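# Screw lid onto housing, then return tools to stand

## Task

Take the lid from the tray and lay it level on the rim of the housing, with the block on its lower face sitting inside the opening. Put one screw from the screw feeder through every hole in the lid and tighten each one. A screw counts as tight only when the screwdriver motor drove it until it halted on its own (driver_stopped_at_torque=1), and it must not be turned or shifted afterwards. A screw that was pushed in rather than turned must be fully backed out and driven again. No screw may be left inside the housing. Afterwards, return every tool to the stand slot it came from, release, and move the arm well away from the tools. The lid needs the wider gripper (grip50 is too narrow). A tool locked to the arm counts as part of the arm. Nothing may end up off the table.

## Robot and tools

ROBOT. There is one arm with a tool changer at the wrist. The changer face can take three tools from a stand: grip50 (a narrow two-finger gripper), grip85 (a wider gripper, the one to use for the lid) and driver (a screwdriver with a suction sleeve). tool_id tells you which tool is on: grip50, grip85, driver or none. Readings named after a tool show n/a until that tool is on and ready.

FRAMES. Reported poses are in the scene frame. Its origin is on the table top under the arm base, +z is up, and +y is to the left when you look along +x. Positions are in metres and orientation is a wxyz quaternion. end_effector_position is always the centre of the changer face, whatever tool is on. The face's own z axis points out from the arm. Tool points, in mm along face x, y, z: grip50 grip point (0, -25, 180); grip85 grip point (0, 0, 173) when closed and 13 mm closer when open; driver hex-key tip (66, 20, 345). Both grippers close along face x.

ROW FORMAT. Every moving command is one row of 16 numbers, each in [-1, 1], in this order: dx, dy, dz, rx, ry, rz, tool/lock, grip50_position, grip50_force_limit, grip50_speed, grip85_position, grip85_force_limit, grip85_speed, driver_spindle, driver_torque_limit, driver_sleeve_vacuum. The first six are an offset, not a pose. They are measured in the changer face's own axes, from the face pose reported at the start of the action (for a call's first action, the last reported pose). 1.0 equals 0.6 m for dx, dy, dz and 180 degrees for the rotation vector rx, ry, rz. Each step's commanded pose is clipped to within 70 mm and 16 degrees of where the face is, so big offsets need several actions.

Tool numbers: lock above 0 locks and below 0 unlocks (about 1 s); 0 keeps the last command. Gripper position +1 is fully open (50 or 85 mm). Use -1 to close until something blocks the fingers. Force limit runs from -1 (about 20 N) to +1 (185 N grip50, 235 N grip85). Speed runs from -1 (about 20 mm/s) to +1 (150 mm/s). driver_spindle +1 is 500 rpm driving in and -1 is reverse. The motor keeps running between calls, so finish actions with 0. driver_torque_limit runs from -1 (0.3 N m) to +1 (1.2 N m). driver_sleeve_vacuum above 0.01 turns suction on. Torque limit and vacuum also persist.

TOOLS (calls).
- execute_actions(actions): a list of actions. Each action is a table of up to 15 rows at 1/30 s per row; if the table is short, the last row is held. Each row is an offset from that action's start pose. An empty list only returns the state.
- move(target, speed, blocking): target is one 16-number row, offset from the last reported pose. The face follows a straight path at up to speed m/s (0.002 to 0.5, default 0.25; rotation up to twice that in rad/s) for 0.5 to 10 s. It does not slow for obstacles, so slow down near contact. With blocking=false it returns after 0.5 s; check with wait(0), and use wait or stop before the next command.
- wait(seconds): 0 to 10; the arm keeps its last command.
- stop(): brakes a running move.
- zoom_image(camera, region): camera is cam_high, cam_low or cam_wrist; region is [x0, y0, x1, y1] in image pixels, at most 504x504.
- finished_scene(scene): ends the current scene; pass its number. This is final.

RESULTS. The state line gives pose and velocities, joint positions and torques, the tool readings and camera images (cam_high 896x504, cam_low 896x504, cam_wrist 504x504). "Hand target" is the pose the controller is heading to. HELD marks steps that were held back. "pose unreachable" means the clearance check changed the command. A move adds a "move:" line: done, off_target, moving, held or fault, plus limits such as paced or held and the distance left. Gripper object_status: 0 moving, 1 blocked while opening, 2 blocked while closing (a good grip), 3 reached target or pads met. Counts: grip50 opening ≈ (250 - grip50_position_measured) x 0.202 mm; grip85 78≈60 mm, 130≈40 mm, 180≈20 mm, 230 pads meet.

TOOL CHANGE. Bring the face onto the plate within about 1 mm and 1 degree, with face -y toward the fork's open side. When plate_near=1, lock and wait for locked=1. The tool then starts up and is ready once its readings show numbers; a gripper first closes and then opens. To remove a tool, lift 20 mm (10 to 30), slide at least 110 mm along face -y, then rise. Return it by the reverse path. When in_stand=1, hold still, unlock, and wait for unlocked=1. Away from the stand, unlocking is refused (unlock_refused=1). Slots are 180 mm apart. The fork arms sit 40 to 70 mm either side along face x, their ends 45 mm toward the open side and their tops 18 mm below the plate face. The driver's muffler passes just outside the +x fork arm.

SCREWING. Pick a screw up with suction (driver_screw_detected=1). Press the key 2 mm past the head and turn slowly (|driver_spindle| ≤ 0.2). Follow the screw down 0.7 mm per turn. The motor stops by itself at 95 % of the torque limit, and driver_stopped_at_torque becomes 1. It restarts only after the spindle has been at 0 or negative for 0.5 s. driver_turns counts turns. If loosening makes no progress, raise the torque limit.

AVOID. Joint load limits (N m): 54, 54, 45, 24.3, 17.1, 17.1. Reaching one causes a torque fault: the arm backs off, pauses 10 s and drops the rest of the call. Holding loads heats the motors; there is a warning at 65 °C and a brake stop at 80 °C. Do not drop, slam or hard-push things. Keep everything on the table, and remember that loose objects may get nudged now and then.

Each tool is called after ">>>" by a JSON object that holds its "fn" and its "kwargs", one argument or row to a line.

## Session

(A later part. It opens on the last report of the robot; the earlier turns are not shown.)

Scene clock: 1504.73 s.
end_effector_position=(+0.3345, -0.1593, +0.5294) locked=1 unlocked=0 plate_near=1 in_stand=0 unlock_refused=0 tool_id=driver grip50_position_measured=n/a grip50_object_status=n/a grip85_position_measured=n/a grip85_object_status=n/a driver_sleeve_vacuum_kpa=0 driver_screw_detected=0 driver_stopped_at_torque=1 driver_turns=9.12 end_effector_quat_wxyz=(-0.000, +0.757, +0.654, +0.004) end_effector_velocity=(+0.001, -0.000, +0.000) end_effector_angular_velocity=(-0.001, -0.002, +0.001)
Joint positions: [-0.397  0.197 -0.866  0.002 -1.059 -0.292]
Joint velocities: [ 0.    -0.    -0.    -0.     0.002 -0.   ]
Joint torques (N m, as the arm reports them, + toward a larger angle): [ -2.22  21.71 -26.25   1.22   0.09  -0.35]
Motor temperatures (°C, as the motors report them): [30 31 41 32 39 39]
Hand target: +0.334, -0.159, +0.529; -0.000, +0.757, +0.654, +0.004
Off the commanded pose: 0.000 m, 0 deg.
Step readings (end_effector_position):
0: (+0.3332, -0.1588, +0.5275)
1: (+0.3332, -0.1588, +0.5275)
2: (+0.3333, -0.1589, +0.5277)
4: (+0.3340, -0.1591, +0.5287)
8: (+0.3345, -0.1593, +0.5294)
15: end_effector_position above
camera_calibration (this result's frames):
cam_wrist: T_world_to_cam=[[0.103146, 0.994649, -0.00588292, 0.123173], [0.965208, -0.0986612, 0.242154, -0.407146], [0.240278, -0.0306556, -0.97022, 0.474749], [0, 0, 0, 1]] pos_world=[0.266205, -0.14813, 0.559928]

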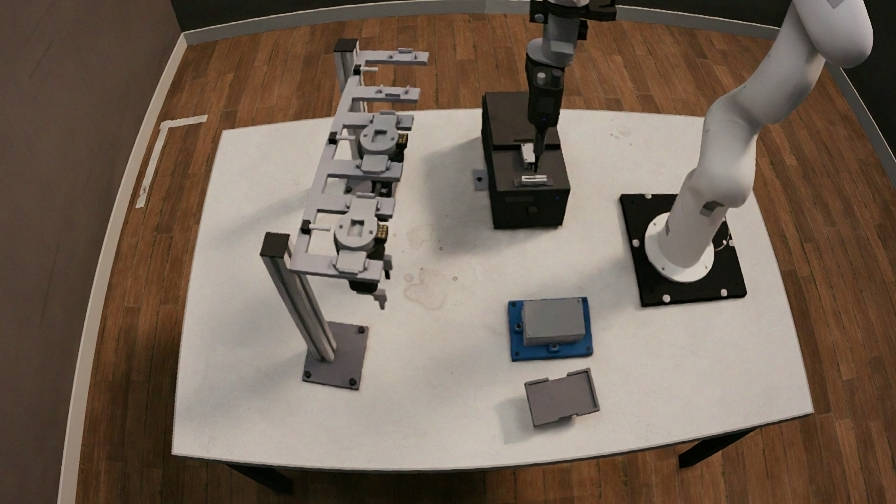

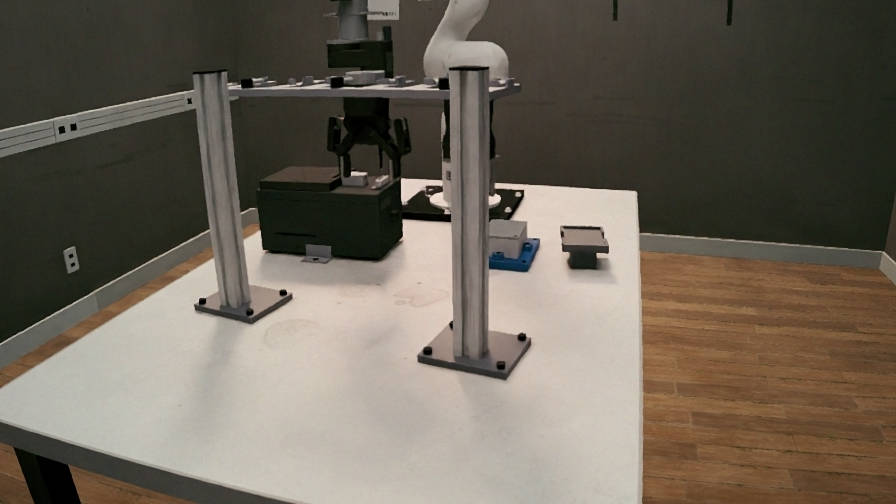

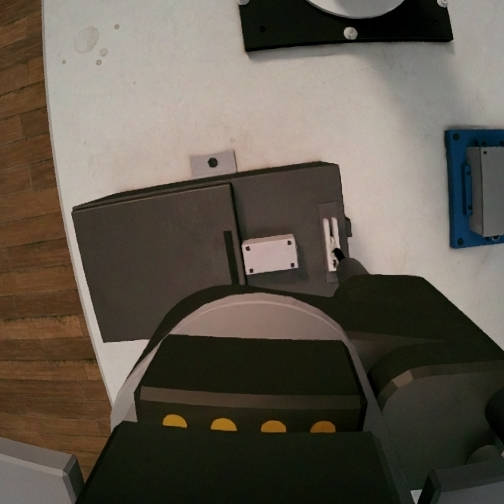

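>>> {"fn": "move", "kwargs": {
  "target": [-0.0009,-0.0014,0.0295,0,0,0,0,0,0,0,0,0,0,0,-0.3,1],
  "speed": 0.015
}}

>>> {"fn": "zoom_image", "kwargs": {
  "camera": "cam_wrist",
  "region": [315,230,355,270]
}}

Scene clock: 1516.00 s.
end_effector_position=(+0.3337, -0.1597, +0.5120) locked=1 unlocked=0 plate_near=1 in_stand=0 unlock_refused=0 tool_id=driver grip50_position_measured=n/a grip50_object_status=n/a grip85_position_measured=n/a grip85_object_status=n/a driver_sleeve_vacuum_kpa=14 driver_screw_detected=0 driver_stopped_at_torque=1 driver_turns=9.12 end_effector_quat_wxyz=(-0.000, +0.757, +0.654, +0.004) end_effector_velocity=(-0.000, -0.000, -0.002) end_effector_angular_velocity=(+0.001, +0.001, -0.001)
Joint positions: [-0.399  0.19  -0.833  0.002 -1.018 -0.294]
Joint velocities: [-0.    -0.001  0.003  0.     0.003  0.   ]
Joint torques (N m, as the arm reports them, + toward a larger angle): [ -2.41  21.02 -24.87   0.4    0.28  -0.31]
Motor temperatures (°C, as the motors report them): [30 31 41 32 39 39]
Hand target: +0.334, -0.160, +0.512; -0.000, +0.757, +0.654, +0.004
Off the commanded pose: 0.000 m, 0 deg.
move: done
camera_calibration (this result's frames):
cam_wrist: T_world_to_cam=[[0.103233, 0.99464, -0.00593087, 0.123476], [0.965127, -0.0987237, 0.242454, -0.402331], [0.240569, -0.0307532, -0.970145, 0.457875], [0, 0, 0, 1]] pos_world=[0.265403, -0.148453, 0.542485]

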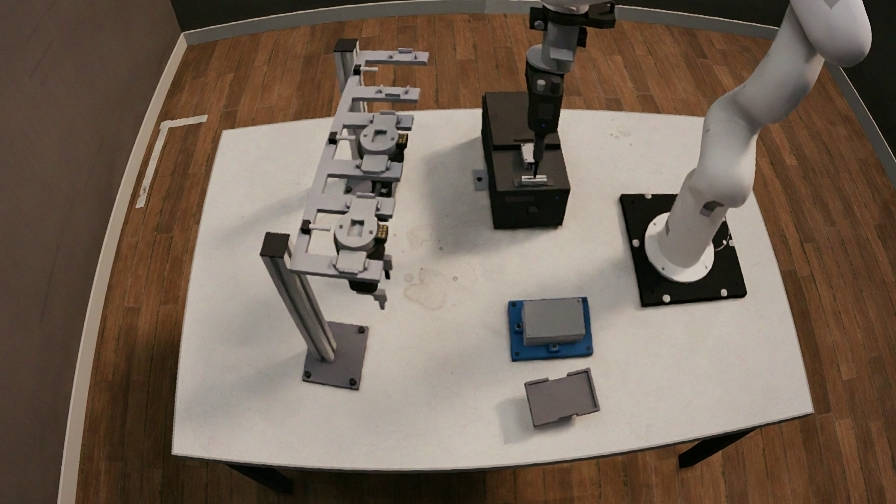

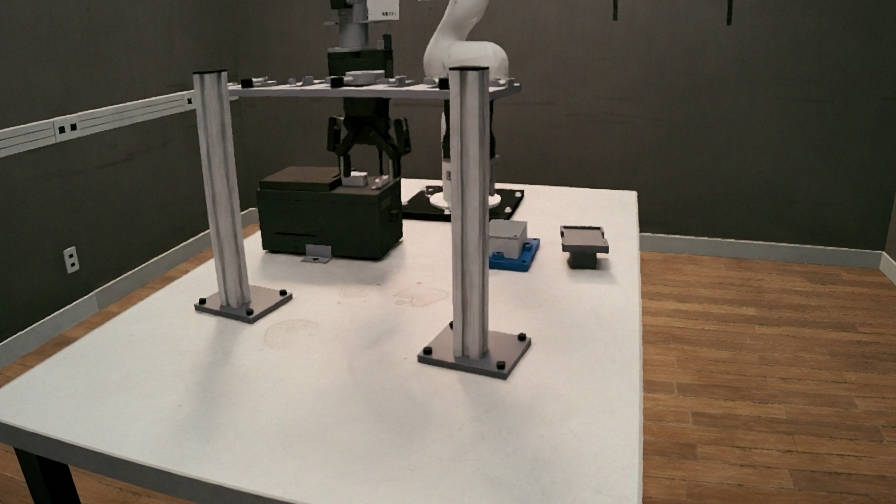

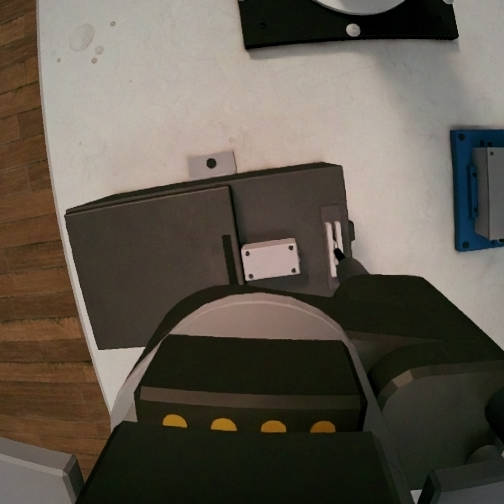

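Region (315, 230, 355, 270) of cam_wrist's 504x504 image, scaled by 12.600, with more detail than that image has.

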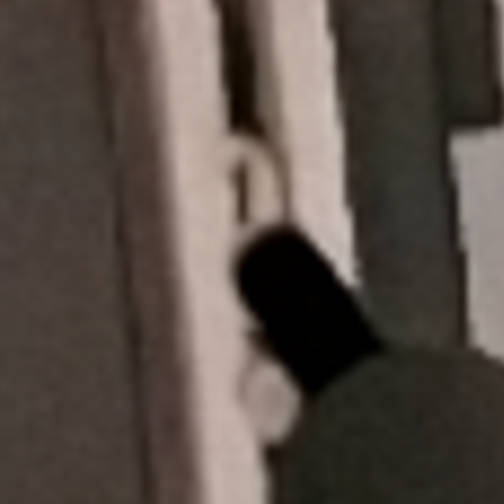

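>>> {"fn": "execute_actions", "kwargs": {
  "actions": [
    [[0,0,0.0035,0,0,0,0,0,0,0,0,0,0,0,-0.3,1]],
    [[0,0,0,0,0,0,0,0,0,0,0,0,0,0.12,-0.3,1]],
    [[0,0,0,0,0,0,0,0,0,0,0,0,0,0,-0.3,1]]
  ]
}}

Scene clock: 1523.17 s.
end_effector_position=(+0.3338, -0.1597, +0.5099) locked=1 unlocked=0 plate_near=1 in_stand=0 unlock_refused=0 tool_id=driver grip50_position_measured=n/a grip50_object_status=n/a grip85_position_measured=n/a grip85_object_status=n/a driver_sleeve_vacuum_kpa=40 driver_screw_detected=1 driver_stopped_at_torque=0 driver_turns=9.60 end_effector_quat_wxyz=(+0.000, +0.757, +0.654, +0.004) end_effector_velocity=(+0.000, +0.000, -0.000) end_effector_angular_velocity=(-0.000, -0.001, +0.001)
Joint positions: [-0.399  0.189 -0.829  0.002 -1.013 -0.294]
Joint velocities: [ 0.001 -0.     0.     0.     0.002  0.   ]
Joint torques (N m, as the arm reports them, + toward a larger angle): [ -2.04  20.42 -24.27   0.2   -0.59  -0.33]
Motor temperatures (°C, as the motors report them): [30 31 41 32 39 39]
Hand target: +0.334, -0.160, +0.510; +0.000, +0.757, +0.654, +0.004
Off the commanded pose: 0.000 m, 0 deg.
Step readings (end_effector_position; steps 1 to 15: 1st action; 16 to 30: 2nd action; 31 to 45: 3rd action):
0: (+0.3336, -0.1597, +0.5117)
1: (+0.3336, -0.1597, +0.5117)
2: (+0.3337, -0.1597, +0.5115)
4: (+0.3337, -0.1597, +0.5106)
8: (+0.3337, -0.1597, +0.5100)
15: (+0.3337, -0.1596, +0.5099)
16: (+0.3337, -0.1597, +0.5099)
17: (+0.3337, -0.1597, +0.5099)
19: (+0.3338, -0.1597, +0.5100)
23: (+0.3338, -0.1597, +0.5099)
30: (+0.3338, -0.1597, +0.5099)
31: (+0.3338, -0.1597, +0.5099)
32: (+0.3338, -0.1597, +0.5099)
34: (+0.3338, -0.1597, +0.5099)
38: (+0.3338, -0.1597, +0.5099)
45: end_effector_position above
camera_calibration (this result's frames):
cam_wrist: T_world_to_cam=[[0.103295, 0.994632, -0.00607397, 0.123528], [0.965018, -0.0987367, 0.242883, -0.402098], [0.240979, -0.0309502, -0.970037, 0.455646], [0, 0, 0, 1]] pos_world=[0.26547, -0.148465, 0.540406]

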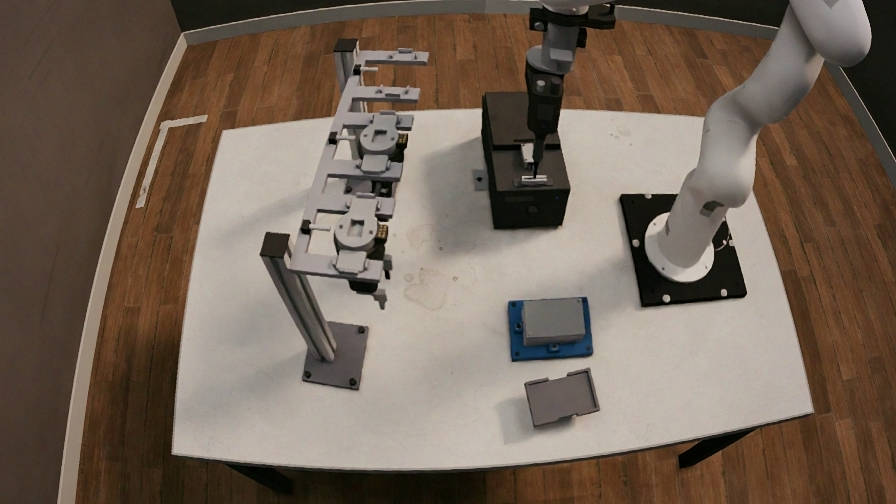

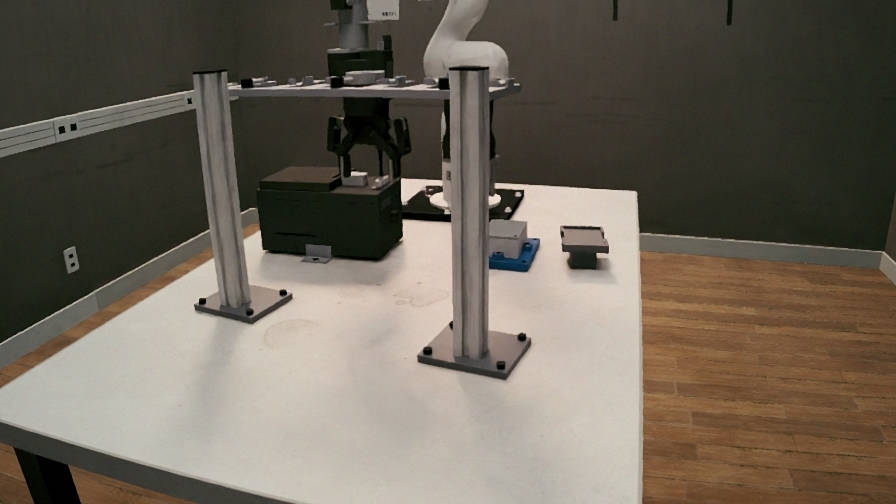

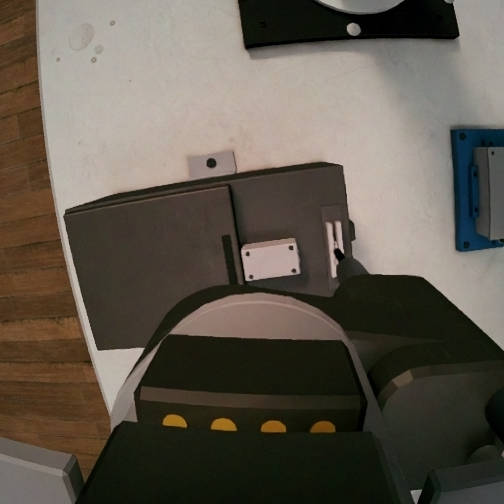

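>>> {"fn": "move", "kwargs": {
  "target": [0,0,-0.065,0,0,0,0,0,0,0,0,0,0,0,-0.3,1],
  "speed": 0.06
}}

>>> {"fn": "move", "kwargs": {
  "target": [0.364,-0.177,0.174,0,0,0,0,0,0,0,0,0,0,0,-0.3,1],
  "speed": 0.15
}}

>>> {"fn": "zoom_image", "kwargs": {
  "camera": "cam_wrist",
  "region": [305,215,365,275]
}}

>>> {"fn": "zoom_image", "kwargs": {
  "camera": "cam_low",
  "region": [480,190,540,250]
}}

>>> {"fn": "zoom_image", "kwargs": {
  "camera": "cam_high",
  "region": [550,270,610,330]
}}

Scene clock: 1540.47 s.
end_effector_position=(+0.3336, -0.1598, +0.5487) locked=1 unlocked=0 plate_near=1 in_stand=0 unlock_refused=0 tool_id=driver grip50_position_measured=n/a grip50_object_status=n/a grip85_position_measured=n/a grip85_object_status=n/a driver_sleeve_vacuum_kpa=39 driver_screw_detected=1 driver_stopped_at_torque=0 driver_turns=9.60 end_effector_quat_wxyz=(-0.000, +0.757, +0.654, +0.004) end_effector_velocity=(+0.000, +0.000, +0.001) end_effector_angular_velocity=(-0.001, -0.000, +0.002)
Joint positions: [-0.4    0.207 -0.901  0.002 -1.103 -0.294]
Joint velocities: [ 0.001  0.    -0.002 -0.001 -0.002 -0.   ]
Joint torques (N m, as the arm reports them, + toward a larger angle): [ -2.14  21.21 -26.62   1.24   0.14  -0.24]
Motor temperatures (°C, as the motors report them): [30 31 41 32 39 39]
Hand target: +0.334, -0.160, +0.549; +0.000, +0.757, +0.654, +0.004
Off the commanded pose: 0.000 m, 0 deg.
move: done
camera_calibration (this result's frames):
cam_wrist: T_world_to_cam=[[0.10315, 0.994648, -0.00590639, 0.123888], [0.965096, -0.0986447, 0.242609, -0.411187], [0.240728, -0.0307253, -0.970106, 0.493494], [0, 0, 0, 1]] pos_world=[0.265258, -0.148623, 0.579231]

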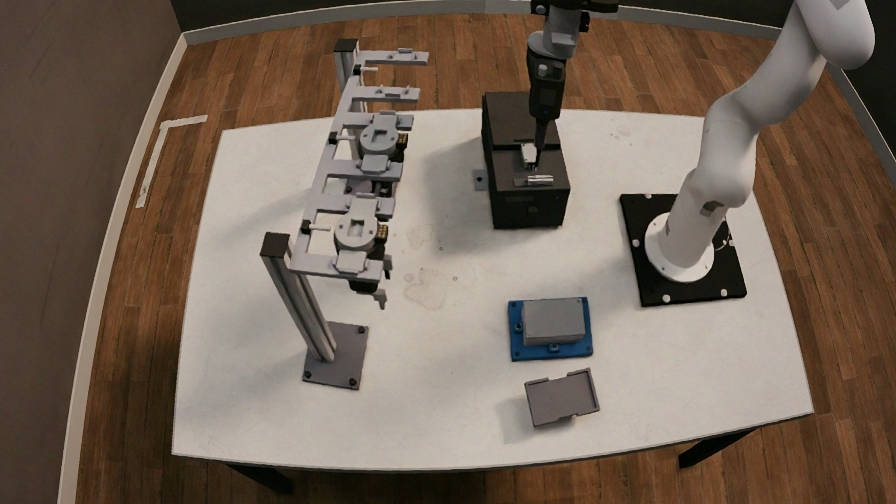

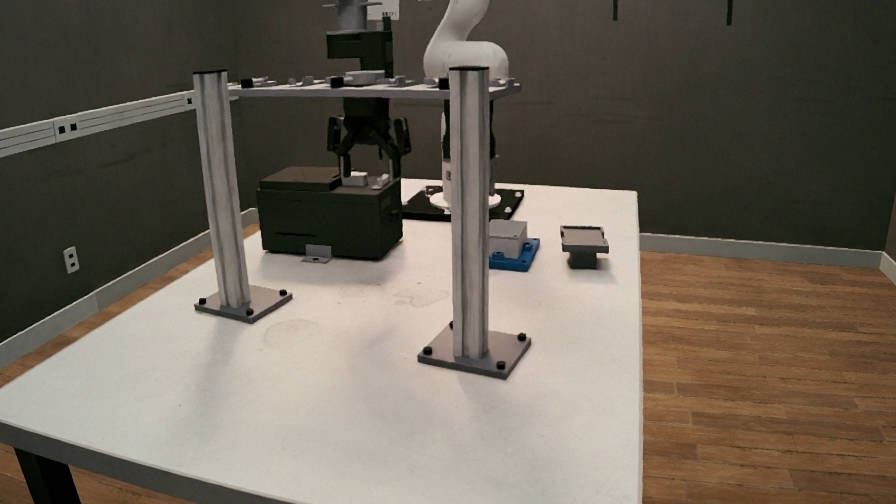

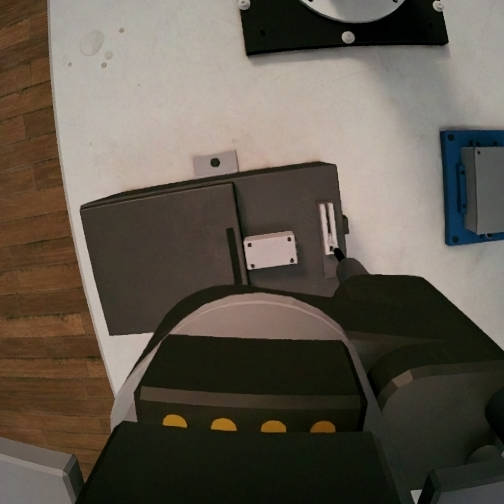

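Scene clock: 1542.67 s.
end_effector_position=(+0.2611, +0.0723, +0.4452) locked=1 unlocked=0 plate_near=1 in_stand=0 unlock_refused=0 tool_id=driver grip50_position_measured=n/a grip50_object_status=n/a grip85_position_measured=n/a grip85_object_status=n/a driver_sleeve_vacuum_kpa=39 driver_screw_detected=1 driver_stopped_at_torque=0 driver_turns=9.60 end_effector_quat_wxyz=(-0.001, +0.757, +0.653, +0.004) end_effector_velocity=(-0.000, +0.001, -0.001) end_effector_angular_velocity=(-0.002, -0.000, -0.000)
Joint positions: [ 0.319  0.422 -0.507 -0.001 -0.925  0.427]
Joint velocities: [ 0.004 -0.001  0.002 -0.002  0.002  0.006]
Joint torques (N m, as the arm reports them, + toward a larger angle): [ -1.54   8.14 -26.45   0.74   0.83  -0.28]
Motor temperatures (°C, as the motors report them): [30 31 41 32 39 39]
Hand target: +0.261, +0.072, +0.445; -0.001, +0.757, +0.653, +0.004
Off the commanded pose: 0.000 m, 0 deg.
move: done
camera_calibration (this result's frames):
cam_wrist: T_world_to_cam=[[0.103564, 0.99461, -0.00497071, -0.100628], [0.965219, -0.0992954, 0.241854, -0.292932], [0.240057, -0.0298453, -0.9703, 0.41783], [0, 0, 0, 1]] pos_world=[0.192862, 0.0834693, 0.475767]

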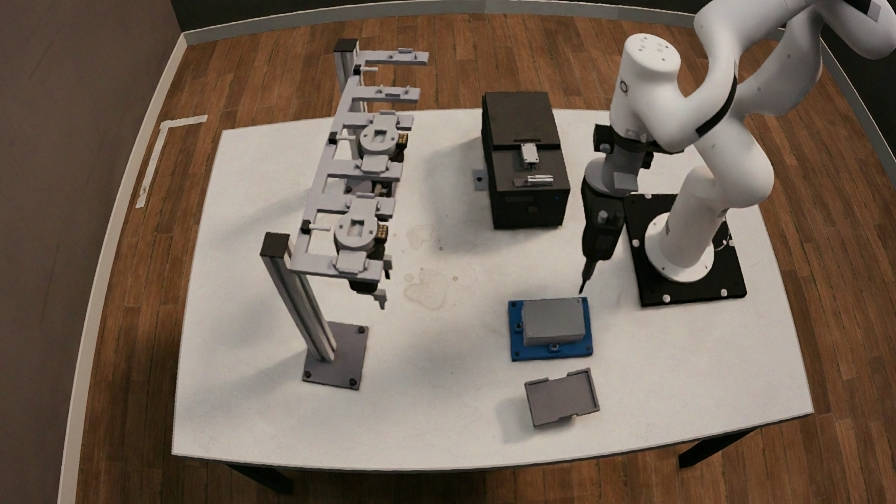

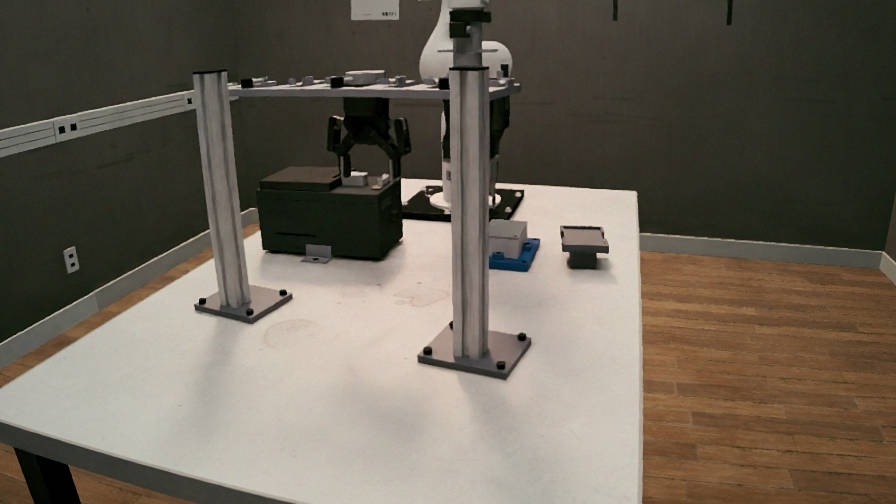

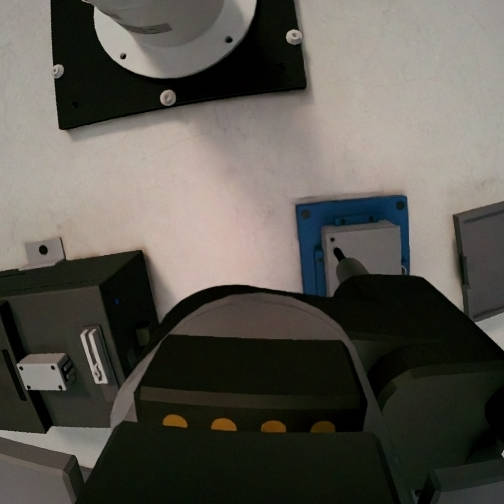

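Region (305, 215, 365, 275) of cam_wrist's 504x504 image, scaled by 8.400, with more detail than that image has.

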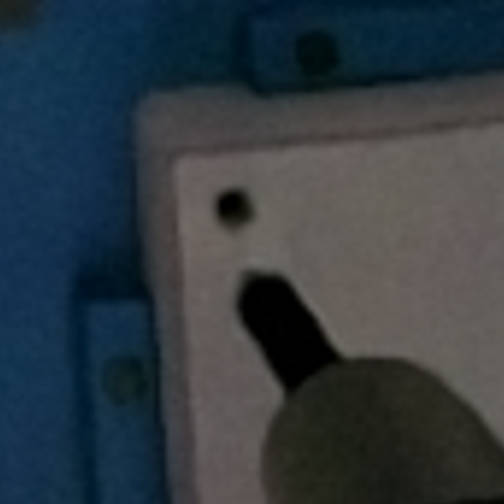

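Region (480, 190, 540, 250) of cam_low's 896x504 image, scaled by 8.400, with more detail than that image has.

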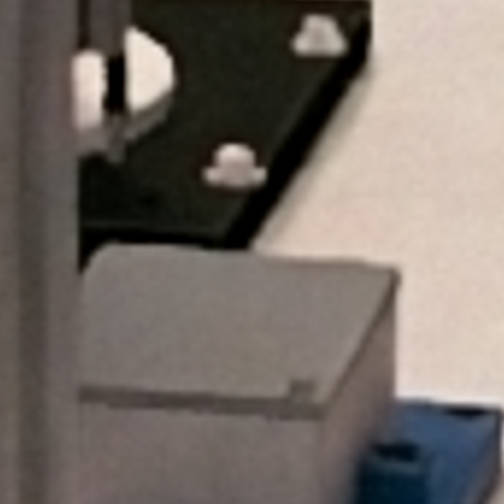

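Region (550, 270, 610, 330) of cam_high's 896x504 image, scaled by 8.400, with more detail than that image has.

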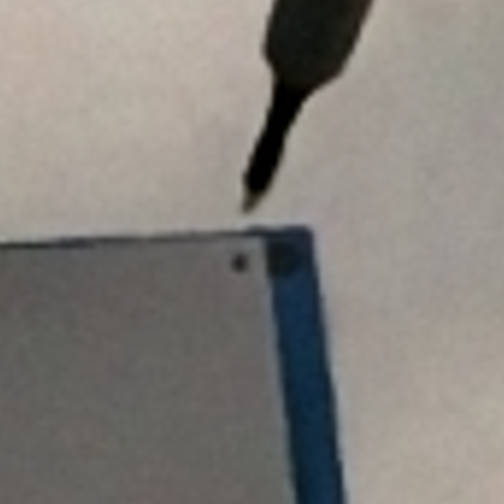

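>>> {"fn": "move", "kwargs": {
  "target": [0.0043,-0.0037,0.020,0,0,0,0,0,0,0,0,0,0,0,-0.3,1],
  "speed": 0.03
}}

>>> {"fn": "zoom_image", "kwargs": {
  "camera": "cam_wrist",
  "region": [315,230,355,270]
}}

>>> {"fn": "zoom_image", "kwargs": {
  "camera": "cam_high",
  "region": [560,280,600,315]
}}

Scene clock: 1556.93 s.
end_effector_position=(+0.2594, +0.0752, +0.4333) locked=1 unlocked=0 plate_near=1 in_stand=0 unlock_refused=0 tool_id=driver grip50_position_measured=n/a grip50_object_status=n/a grip85_position_measured=n/a grip85_object_status=n/a driver_sleeve_vacuum_kpa=39 driver_screw_detected=1 driver_stopped_at_torque=0 driver_turns=9.60 end_effector_quat_wxyz=(-0.001, +0.757, +0.653, +0.004) end_effector_velocity=(+0.000, +0.000, -0.000) end_effector_angular_velocity=(+0.001, -0.002, -0.000)
Joint positions: [ 0.331  0.412 -0.485 -0.001 -0.893  0.439]
Joint velocities: [ 0.001 -0.     0.     0.     0.003  0.001]
Joint torques (N m, as the arm reports them, + toward a larger angle): [ -1.53   7.53 -26.11   0.67   0.81  -0.18]
Motor temperatures (°C, as the motors report them): [30 30 41 32 39 39]
Hand target: +0.259, +0.075, +0.433; -0.001, +0.757, +0.653, +0.004
Off the commanded pose: 0.000 m, 0 deg.
move: done
camera_calibration (this result's frames):
cam_wrist: T_world_to_cam=[[0.103608, 0.994606, -0.00494405, -0.103444], [0.965192, -0.0993415, 0.241943, -0.28812], [0.240147, -0.0298392, -0.970278, 0.406741], [0, 0, 0, 1]] pos_world=[0.191131, 0.0864005, 0.463849]

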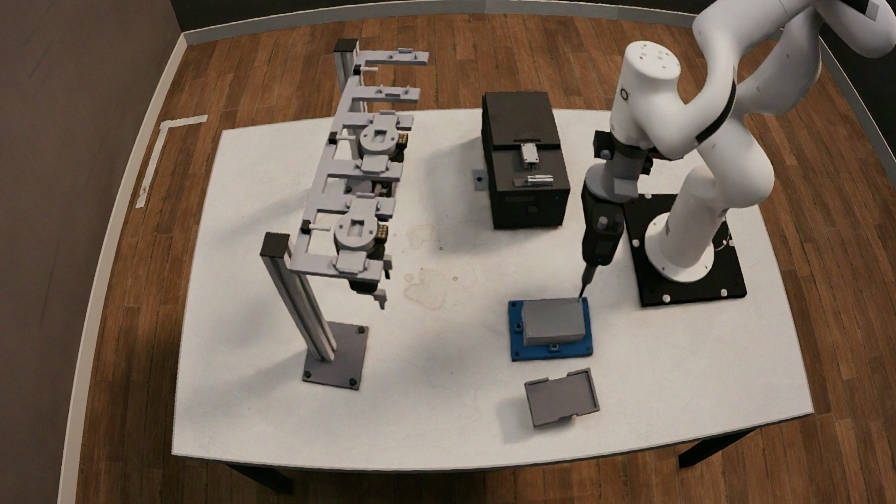

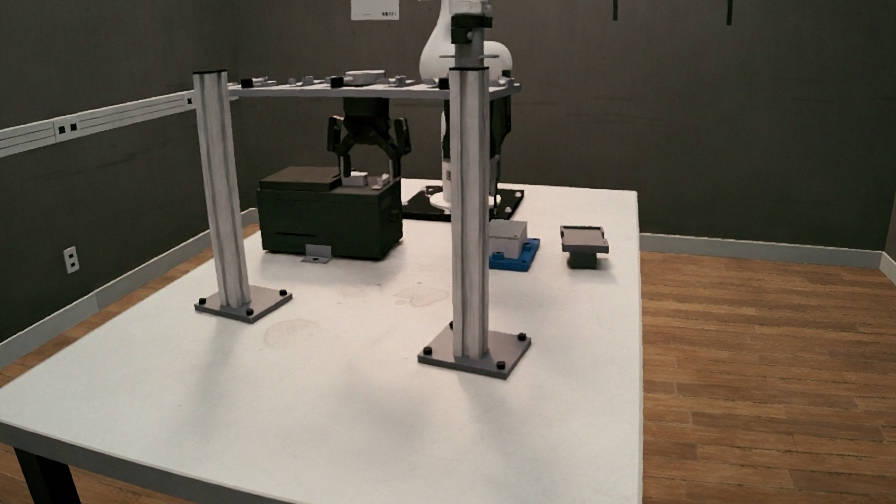

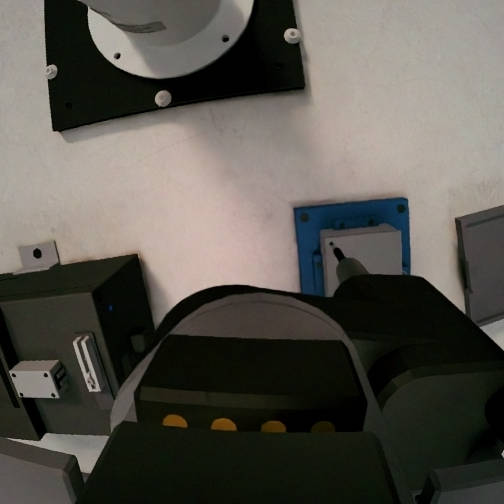

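Region (315, 230, 355, 270) of cam_wrist's 504x504 image, scaled by 12.600, with more detail than that image has.

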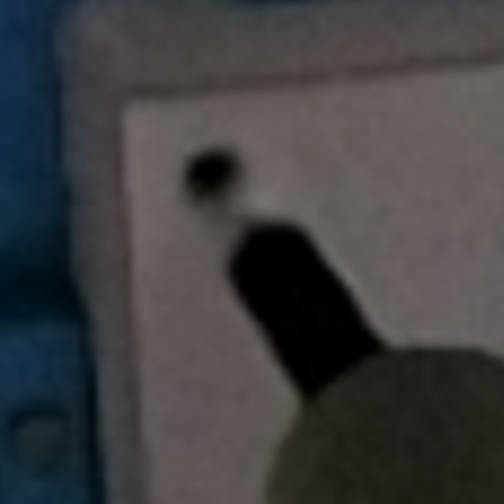

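Region (560, 280, 600, 315) of cam_high's 896x504 image, scaled by 12.600, with more detail than that image has; it fills the top 441 rows of this view, and the rest is white.

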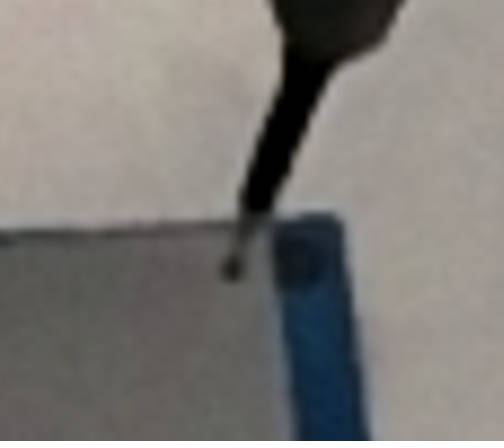

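>>> {"fn": "move", "kwargs": {
  "target": [-0.0002,-0.0006,0.0185,0,0,0,0,0,0,0,0,0,0,0,-0.3,1],
  "speed": 0.015
}}

>>> {"fn": "zoom_image", "kwargs": {
  "camera": "cam_wrist",
  "region": [315,230,355,270]
}}

>>> {"fn": "zoom_image", "kwargs": {
  "camera": "cam_high",
  "region": [560,280,600,315]
}}

Scene clock: 1573.70 s.
end_effector_position=(+0.2591, +0.0752, +0.4223) locked=1 unlocked=0 plate_near=1 in_stand=0 unlock_refused=0 tool_id=driver grip50_position_measured=n/a grip50_object_status=n/a grip85_position_measured=n/a grip85_object_status=n/a driver_sleeve_vacuum_kpa=39 driver_screw_detected=1 driver_stopped_at_torque=0 driver_turns=9.60 end_effector_quat_wxyz=(-0.001, +0.757, +0.653, +0.004) end_effector_velocity=(+0.000, +0.000, -0.000) end_effector_angular_velocity=(+0.001, -0.002, +0.000)
Joint positions: [ 0.331  0.4   -0.467 -0.001 -0.863  0.439]
Joint velocities: [ 0.    -0.001  0.     0.     0.003 -0.   ]
Joint torques (N m, as the arm reports them, + toward a larger angle): [ -1.89   8.38 -25.45   0.43   0.8   -0.23]
Motor temperatures (°C, as the motors report them): [30 30 41 32 39 39]
Hand target: +0.259, +0.075, +0.422; -0.001, +0.757, +0.653, +0.004
Off the commanded pose: 0.000 m, 0 deg.
move: done
camera_calibration (this result's frames):
cam_wrist: T_world_to_cam=[[0.103645, 0.994602, -0.00500278, -0.103429], [0.965202, -0.0993651, 0.24189, -0.285112], [0.240087, -0.0298995, -0.970291, 0.396137], [0, 0, 0, 1]] pos_world=[0.190803, 0.086385, 0.452817]

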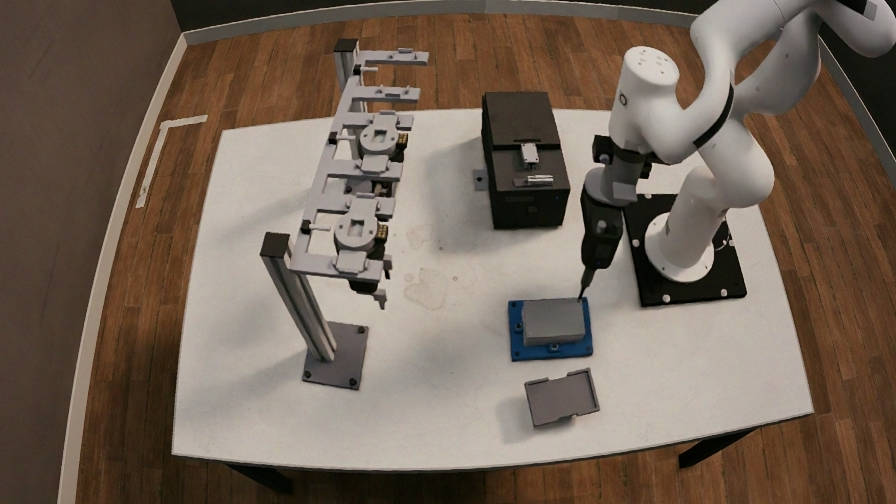

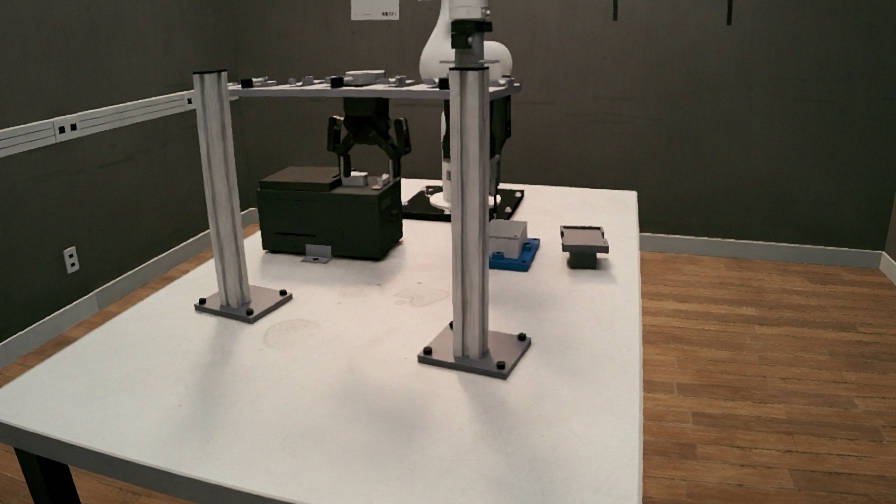

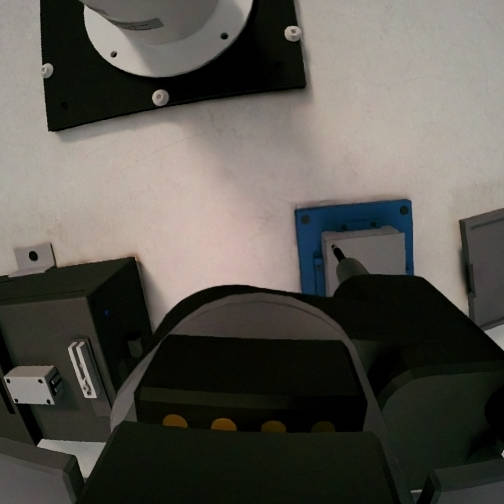

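Region (315, 230, 355, 270) of cam_wrist's 504x504 image, scaled by 12.600, with more detail than that image has.

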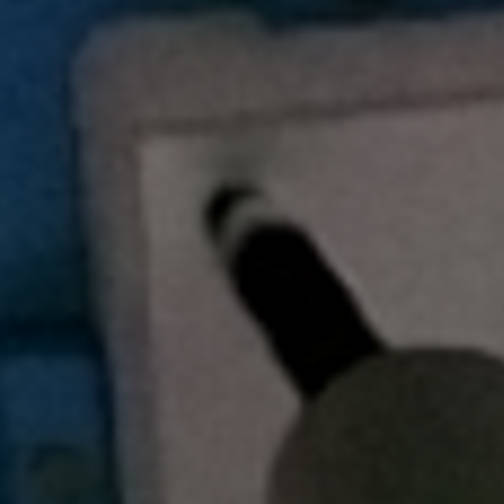

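Region (560, 280, 600, 315) of cam_high's 896x504 image, scaled by 12.600, with more detail than that image has; it fills the top 441 rows of this view, and the rest is white.

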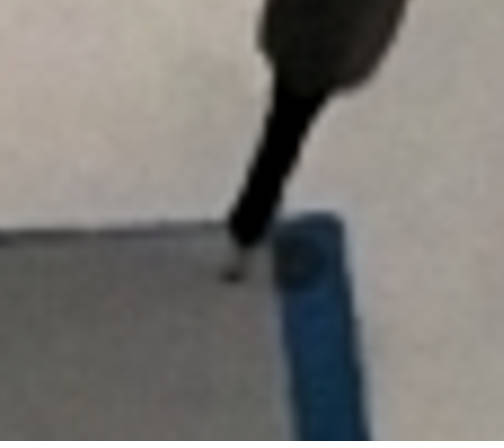

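>>> {"fn": "move", "kwargs": {
  "target": [-0.0004,0,0.009,0,0,0,0,0,0,0,0,0,0,0,-0.3,1],
  "speed": 0.005
}}

>>> {"fn": "zoom_image", "kwargs": {
  "camera": "cam_wrist",
  "region": [315,230,355,270]
}}

Scene clock: 1584.57 s.
end_effector_position=(+0.2591, +0.0750, +0.4169) locked=1 unlocked=0 plate_near=1 in_stand=0 unlock_refused=0 tool_id=driver grip50_position_measured=n/a grip50_object_status=n/a grip85_position_measured=n/a grip85_object_status=n/a driver_sleeve_vacuum_kpa=33 driver_screw_detected=1 driver_stopped_at_torque=0 driver_turns=9.60 end_effector_quat_wxyz=(-0.001, +0.757, +0.653, +0.004) end_effector_velocity=(+0.000, -0.000, -0.000) end_effector_angular_velocity=(-0.000, -0.001, +0.000)
Joint positions: [ 0.33   0.393 -0.459 -0.001 -0.848  0.438]
Joint velocities: [-0.001 -0.     0.001 -0.001  0.002 -0.   ]
Joint torques (N m, as the arm reports them, + toward a larger angle): [ -1.51   7.25 -25.9    0.46   1.03  -0.33]
Motor temperatures (°C, as the motors report them): [30 30 41 32 39 39]
Hand target: +0.259, +0.075, +0.417; -0.001, +0.757, +0.653, +0.004
Off the commanded pose: 0.000 m, 0 deg.
move: done
camera_calibration (this result's frames):
cam_wrist: T_world_to_cam=[[0.103663, 0.9946, -0.00503725, -0.103231], [0.965209, -0.0993748, 0.24186, -0.283805], [0.240053, -0.0299339, -0.970298, 0.390929], [0, 0, 0, 1]] pos_world=[0.190789, 0.0861723, 0.447438]

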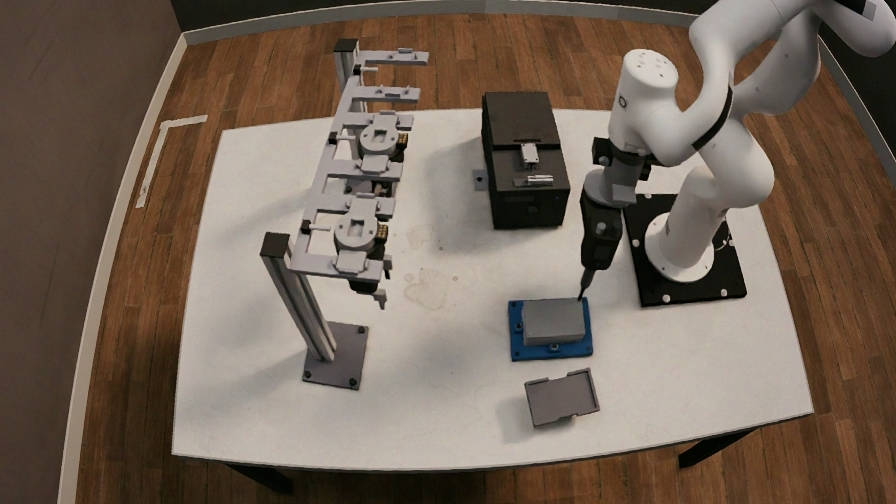

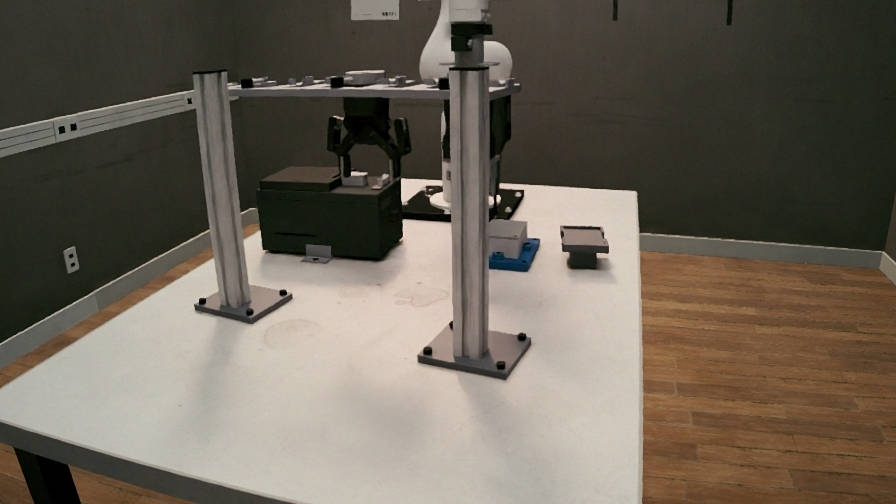

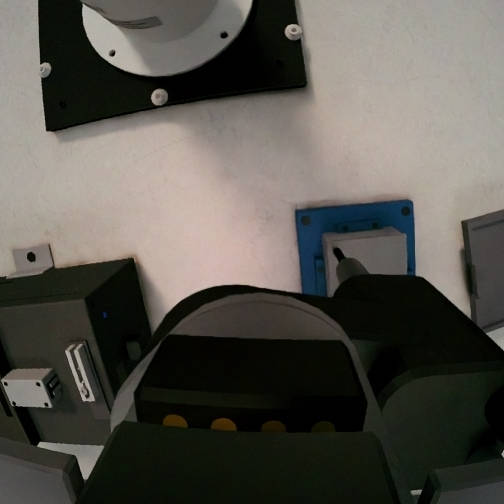

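Region (315, 230, 355, 270) of cam_wrist's 504x504 image, scaled by 12.600, with more detail than that image has.

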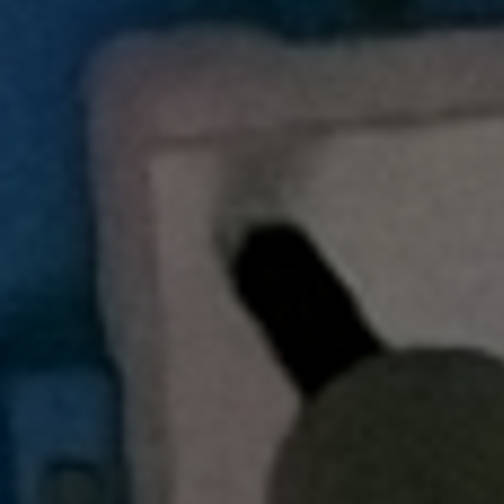

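>>> {"fn": "execute_actions", "kwargs": {
  "actions": [
    [[0,0,0.002,0,0,0,0,0,0,0,0,0,0,0,-0.3,1]],
    [[0,0,0.002,0,0,0,0,0,0,0,0,0,0,0,-0.3,1]]
  ]
}}

>>> {"fn": "zoom_image", "kwargs": {
  "camera": "cam_wrist",
  "region": [315,230,355,270]
}}

>>> {"fn": "zoom_image", "kwargs": {
  "camera": "cam_high",
  "region": [560,280,600,315]
}}

Scene clock: 1592.53 s.
end_effector_position=(+0.2591, +0.0750, +0.4146) locked=1 unlocked=0 plate_near=1 in_stand=0 unlock_refused=0 tool_id=driver grip50_position_measured=n/a grip50_object_status=n/a grip85_position_measured=n/a grip85_object_status=n/a driver_sleeve_vacuum_kpa=30 driver_screw_detected=0 driver_stopped_at_torque=0 driver_turns=9.60 end_effector_quat_wxyz=(-0.001, +0.757, +0.653, +0.004) end_effector_velocity=(+0.000, -0.000, -0.000) end_effector_angular_velocity=(-0.000, -0.001, +0.001)
Joint positions: [ 0.33   0.39  -0.455 -0.001 -0.841  0.438]
Joint velocities: [-0.     0.001  0.    -0.001  0.001 -0.   ]
Joint torques (N m, as the arm reports them, + toward a larger angle): [ -1.63   7.65 -24.47   0.74   0.97  -0.26]
Motor temperatures (°C, as the motors report them): [30 30 41 32 39 39]
Hand target: +0.259, +0.075, +0.414; -0.001, +0.757, +0.653, +0.004
Off the commanded pose: 0.000 m, 0 deg.
Step readings (end_effector_position; steps 1 to 15: 1st action; 16 to 30: 2nd action):
0: (+0.2591, +0.0750, +0.4169)
1: (+0.2591, +0.0750, +0.4169)
2: (+0.2591, +0.0750, +0.4167)
4: (+0.2591, +0.0750, +0.4161)
8: (+0.2590, +0.0750, +0.4157)
15: (+0.2591, +0.0750, +0.4157)
16: (+0.2591, +0.0750, +0.4157)
17: (+0.2591, +0.0750, +0.4155)
19: (+0.2591, +0.0750, +0.4149)
23: (+0.2591, +0.0750, +0.4146)
30: end_effector_position above
camera_calibration (this result's frames):
cam_wrist: T_world_to_cam=[[0.103668, 0.994599, -0.00499517, -0.103285], [0.965177, -0.0993864, 0.241982, -0.283334], [0.240179, -0.0299072, -0.970268, 0.388635], [0, 0, 0, 1]] pos_world=[0.190833, 0.0861907, 0.445126]

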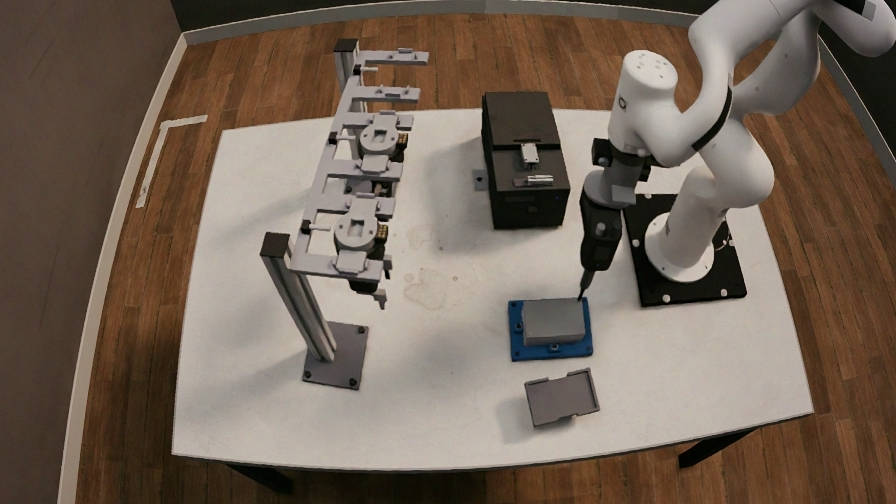

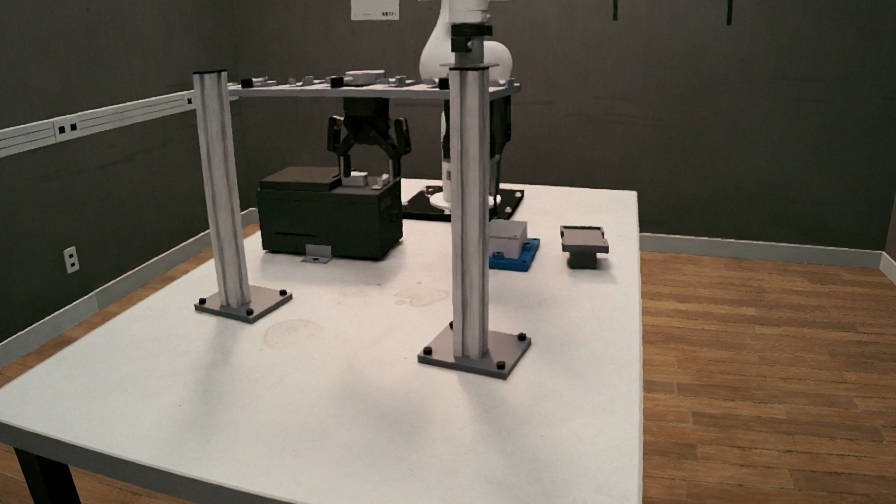

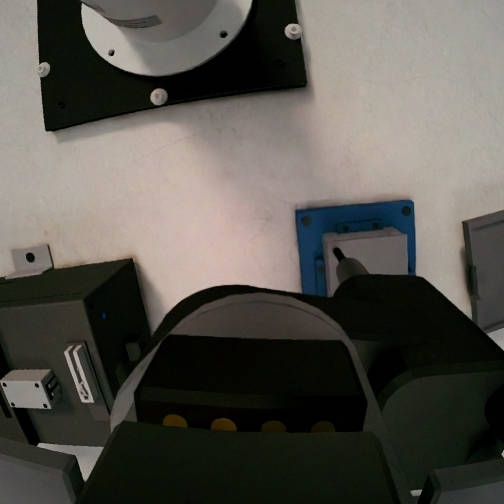

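Region (315, 230, 355, 270) of cam_wrist's 504x504 image, scaled by 12.600, with more detail than that image has.

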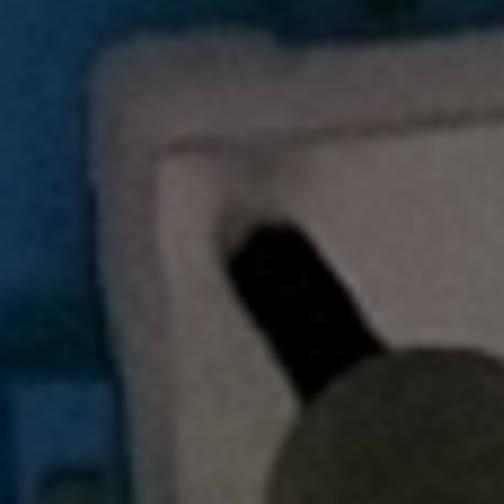

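Region (560, 280, 600, 315) of cam_high's 896x504 image, scaled by 12.600, with more detail than that image has; it fills the top 441 rows of this view, and the rest is white.

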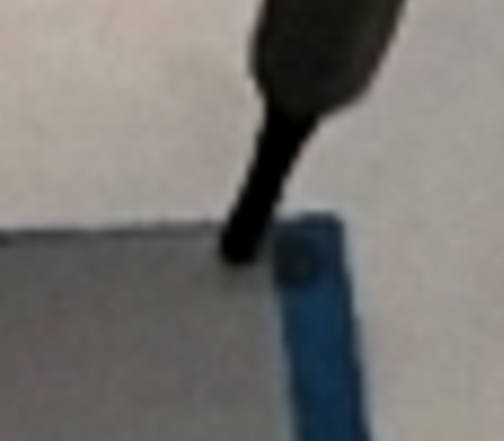

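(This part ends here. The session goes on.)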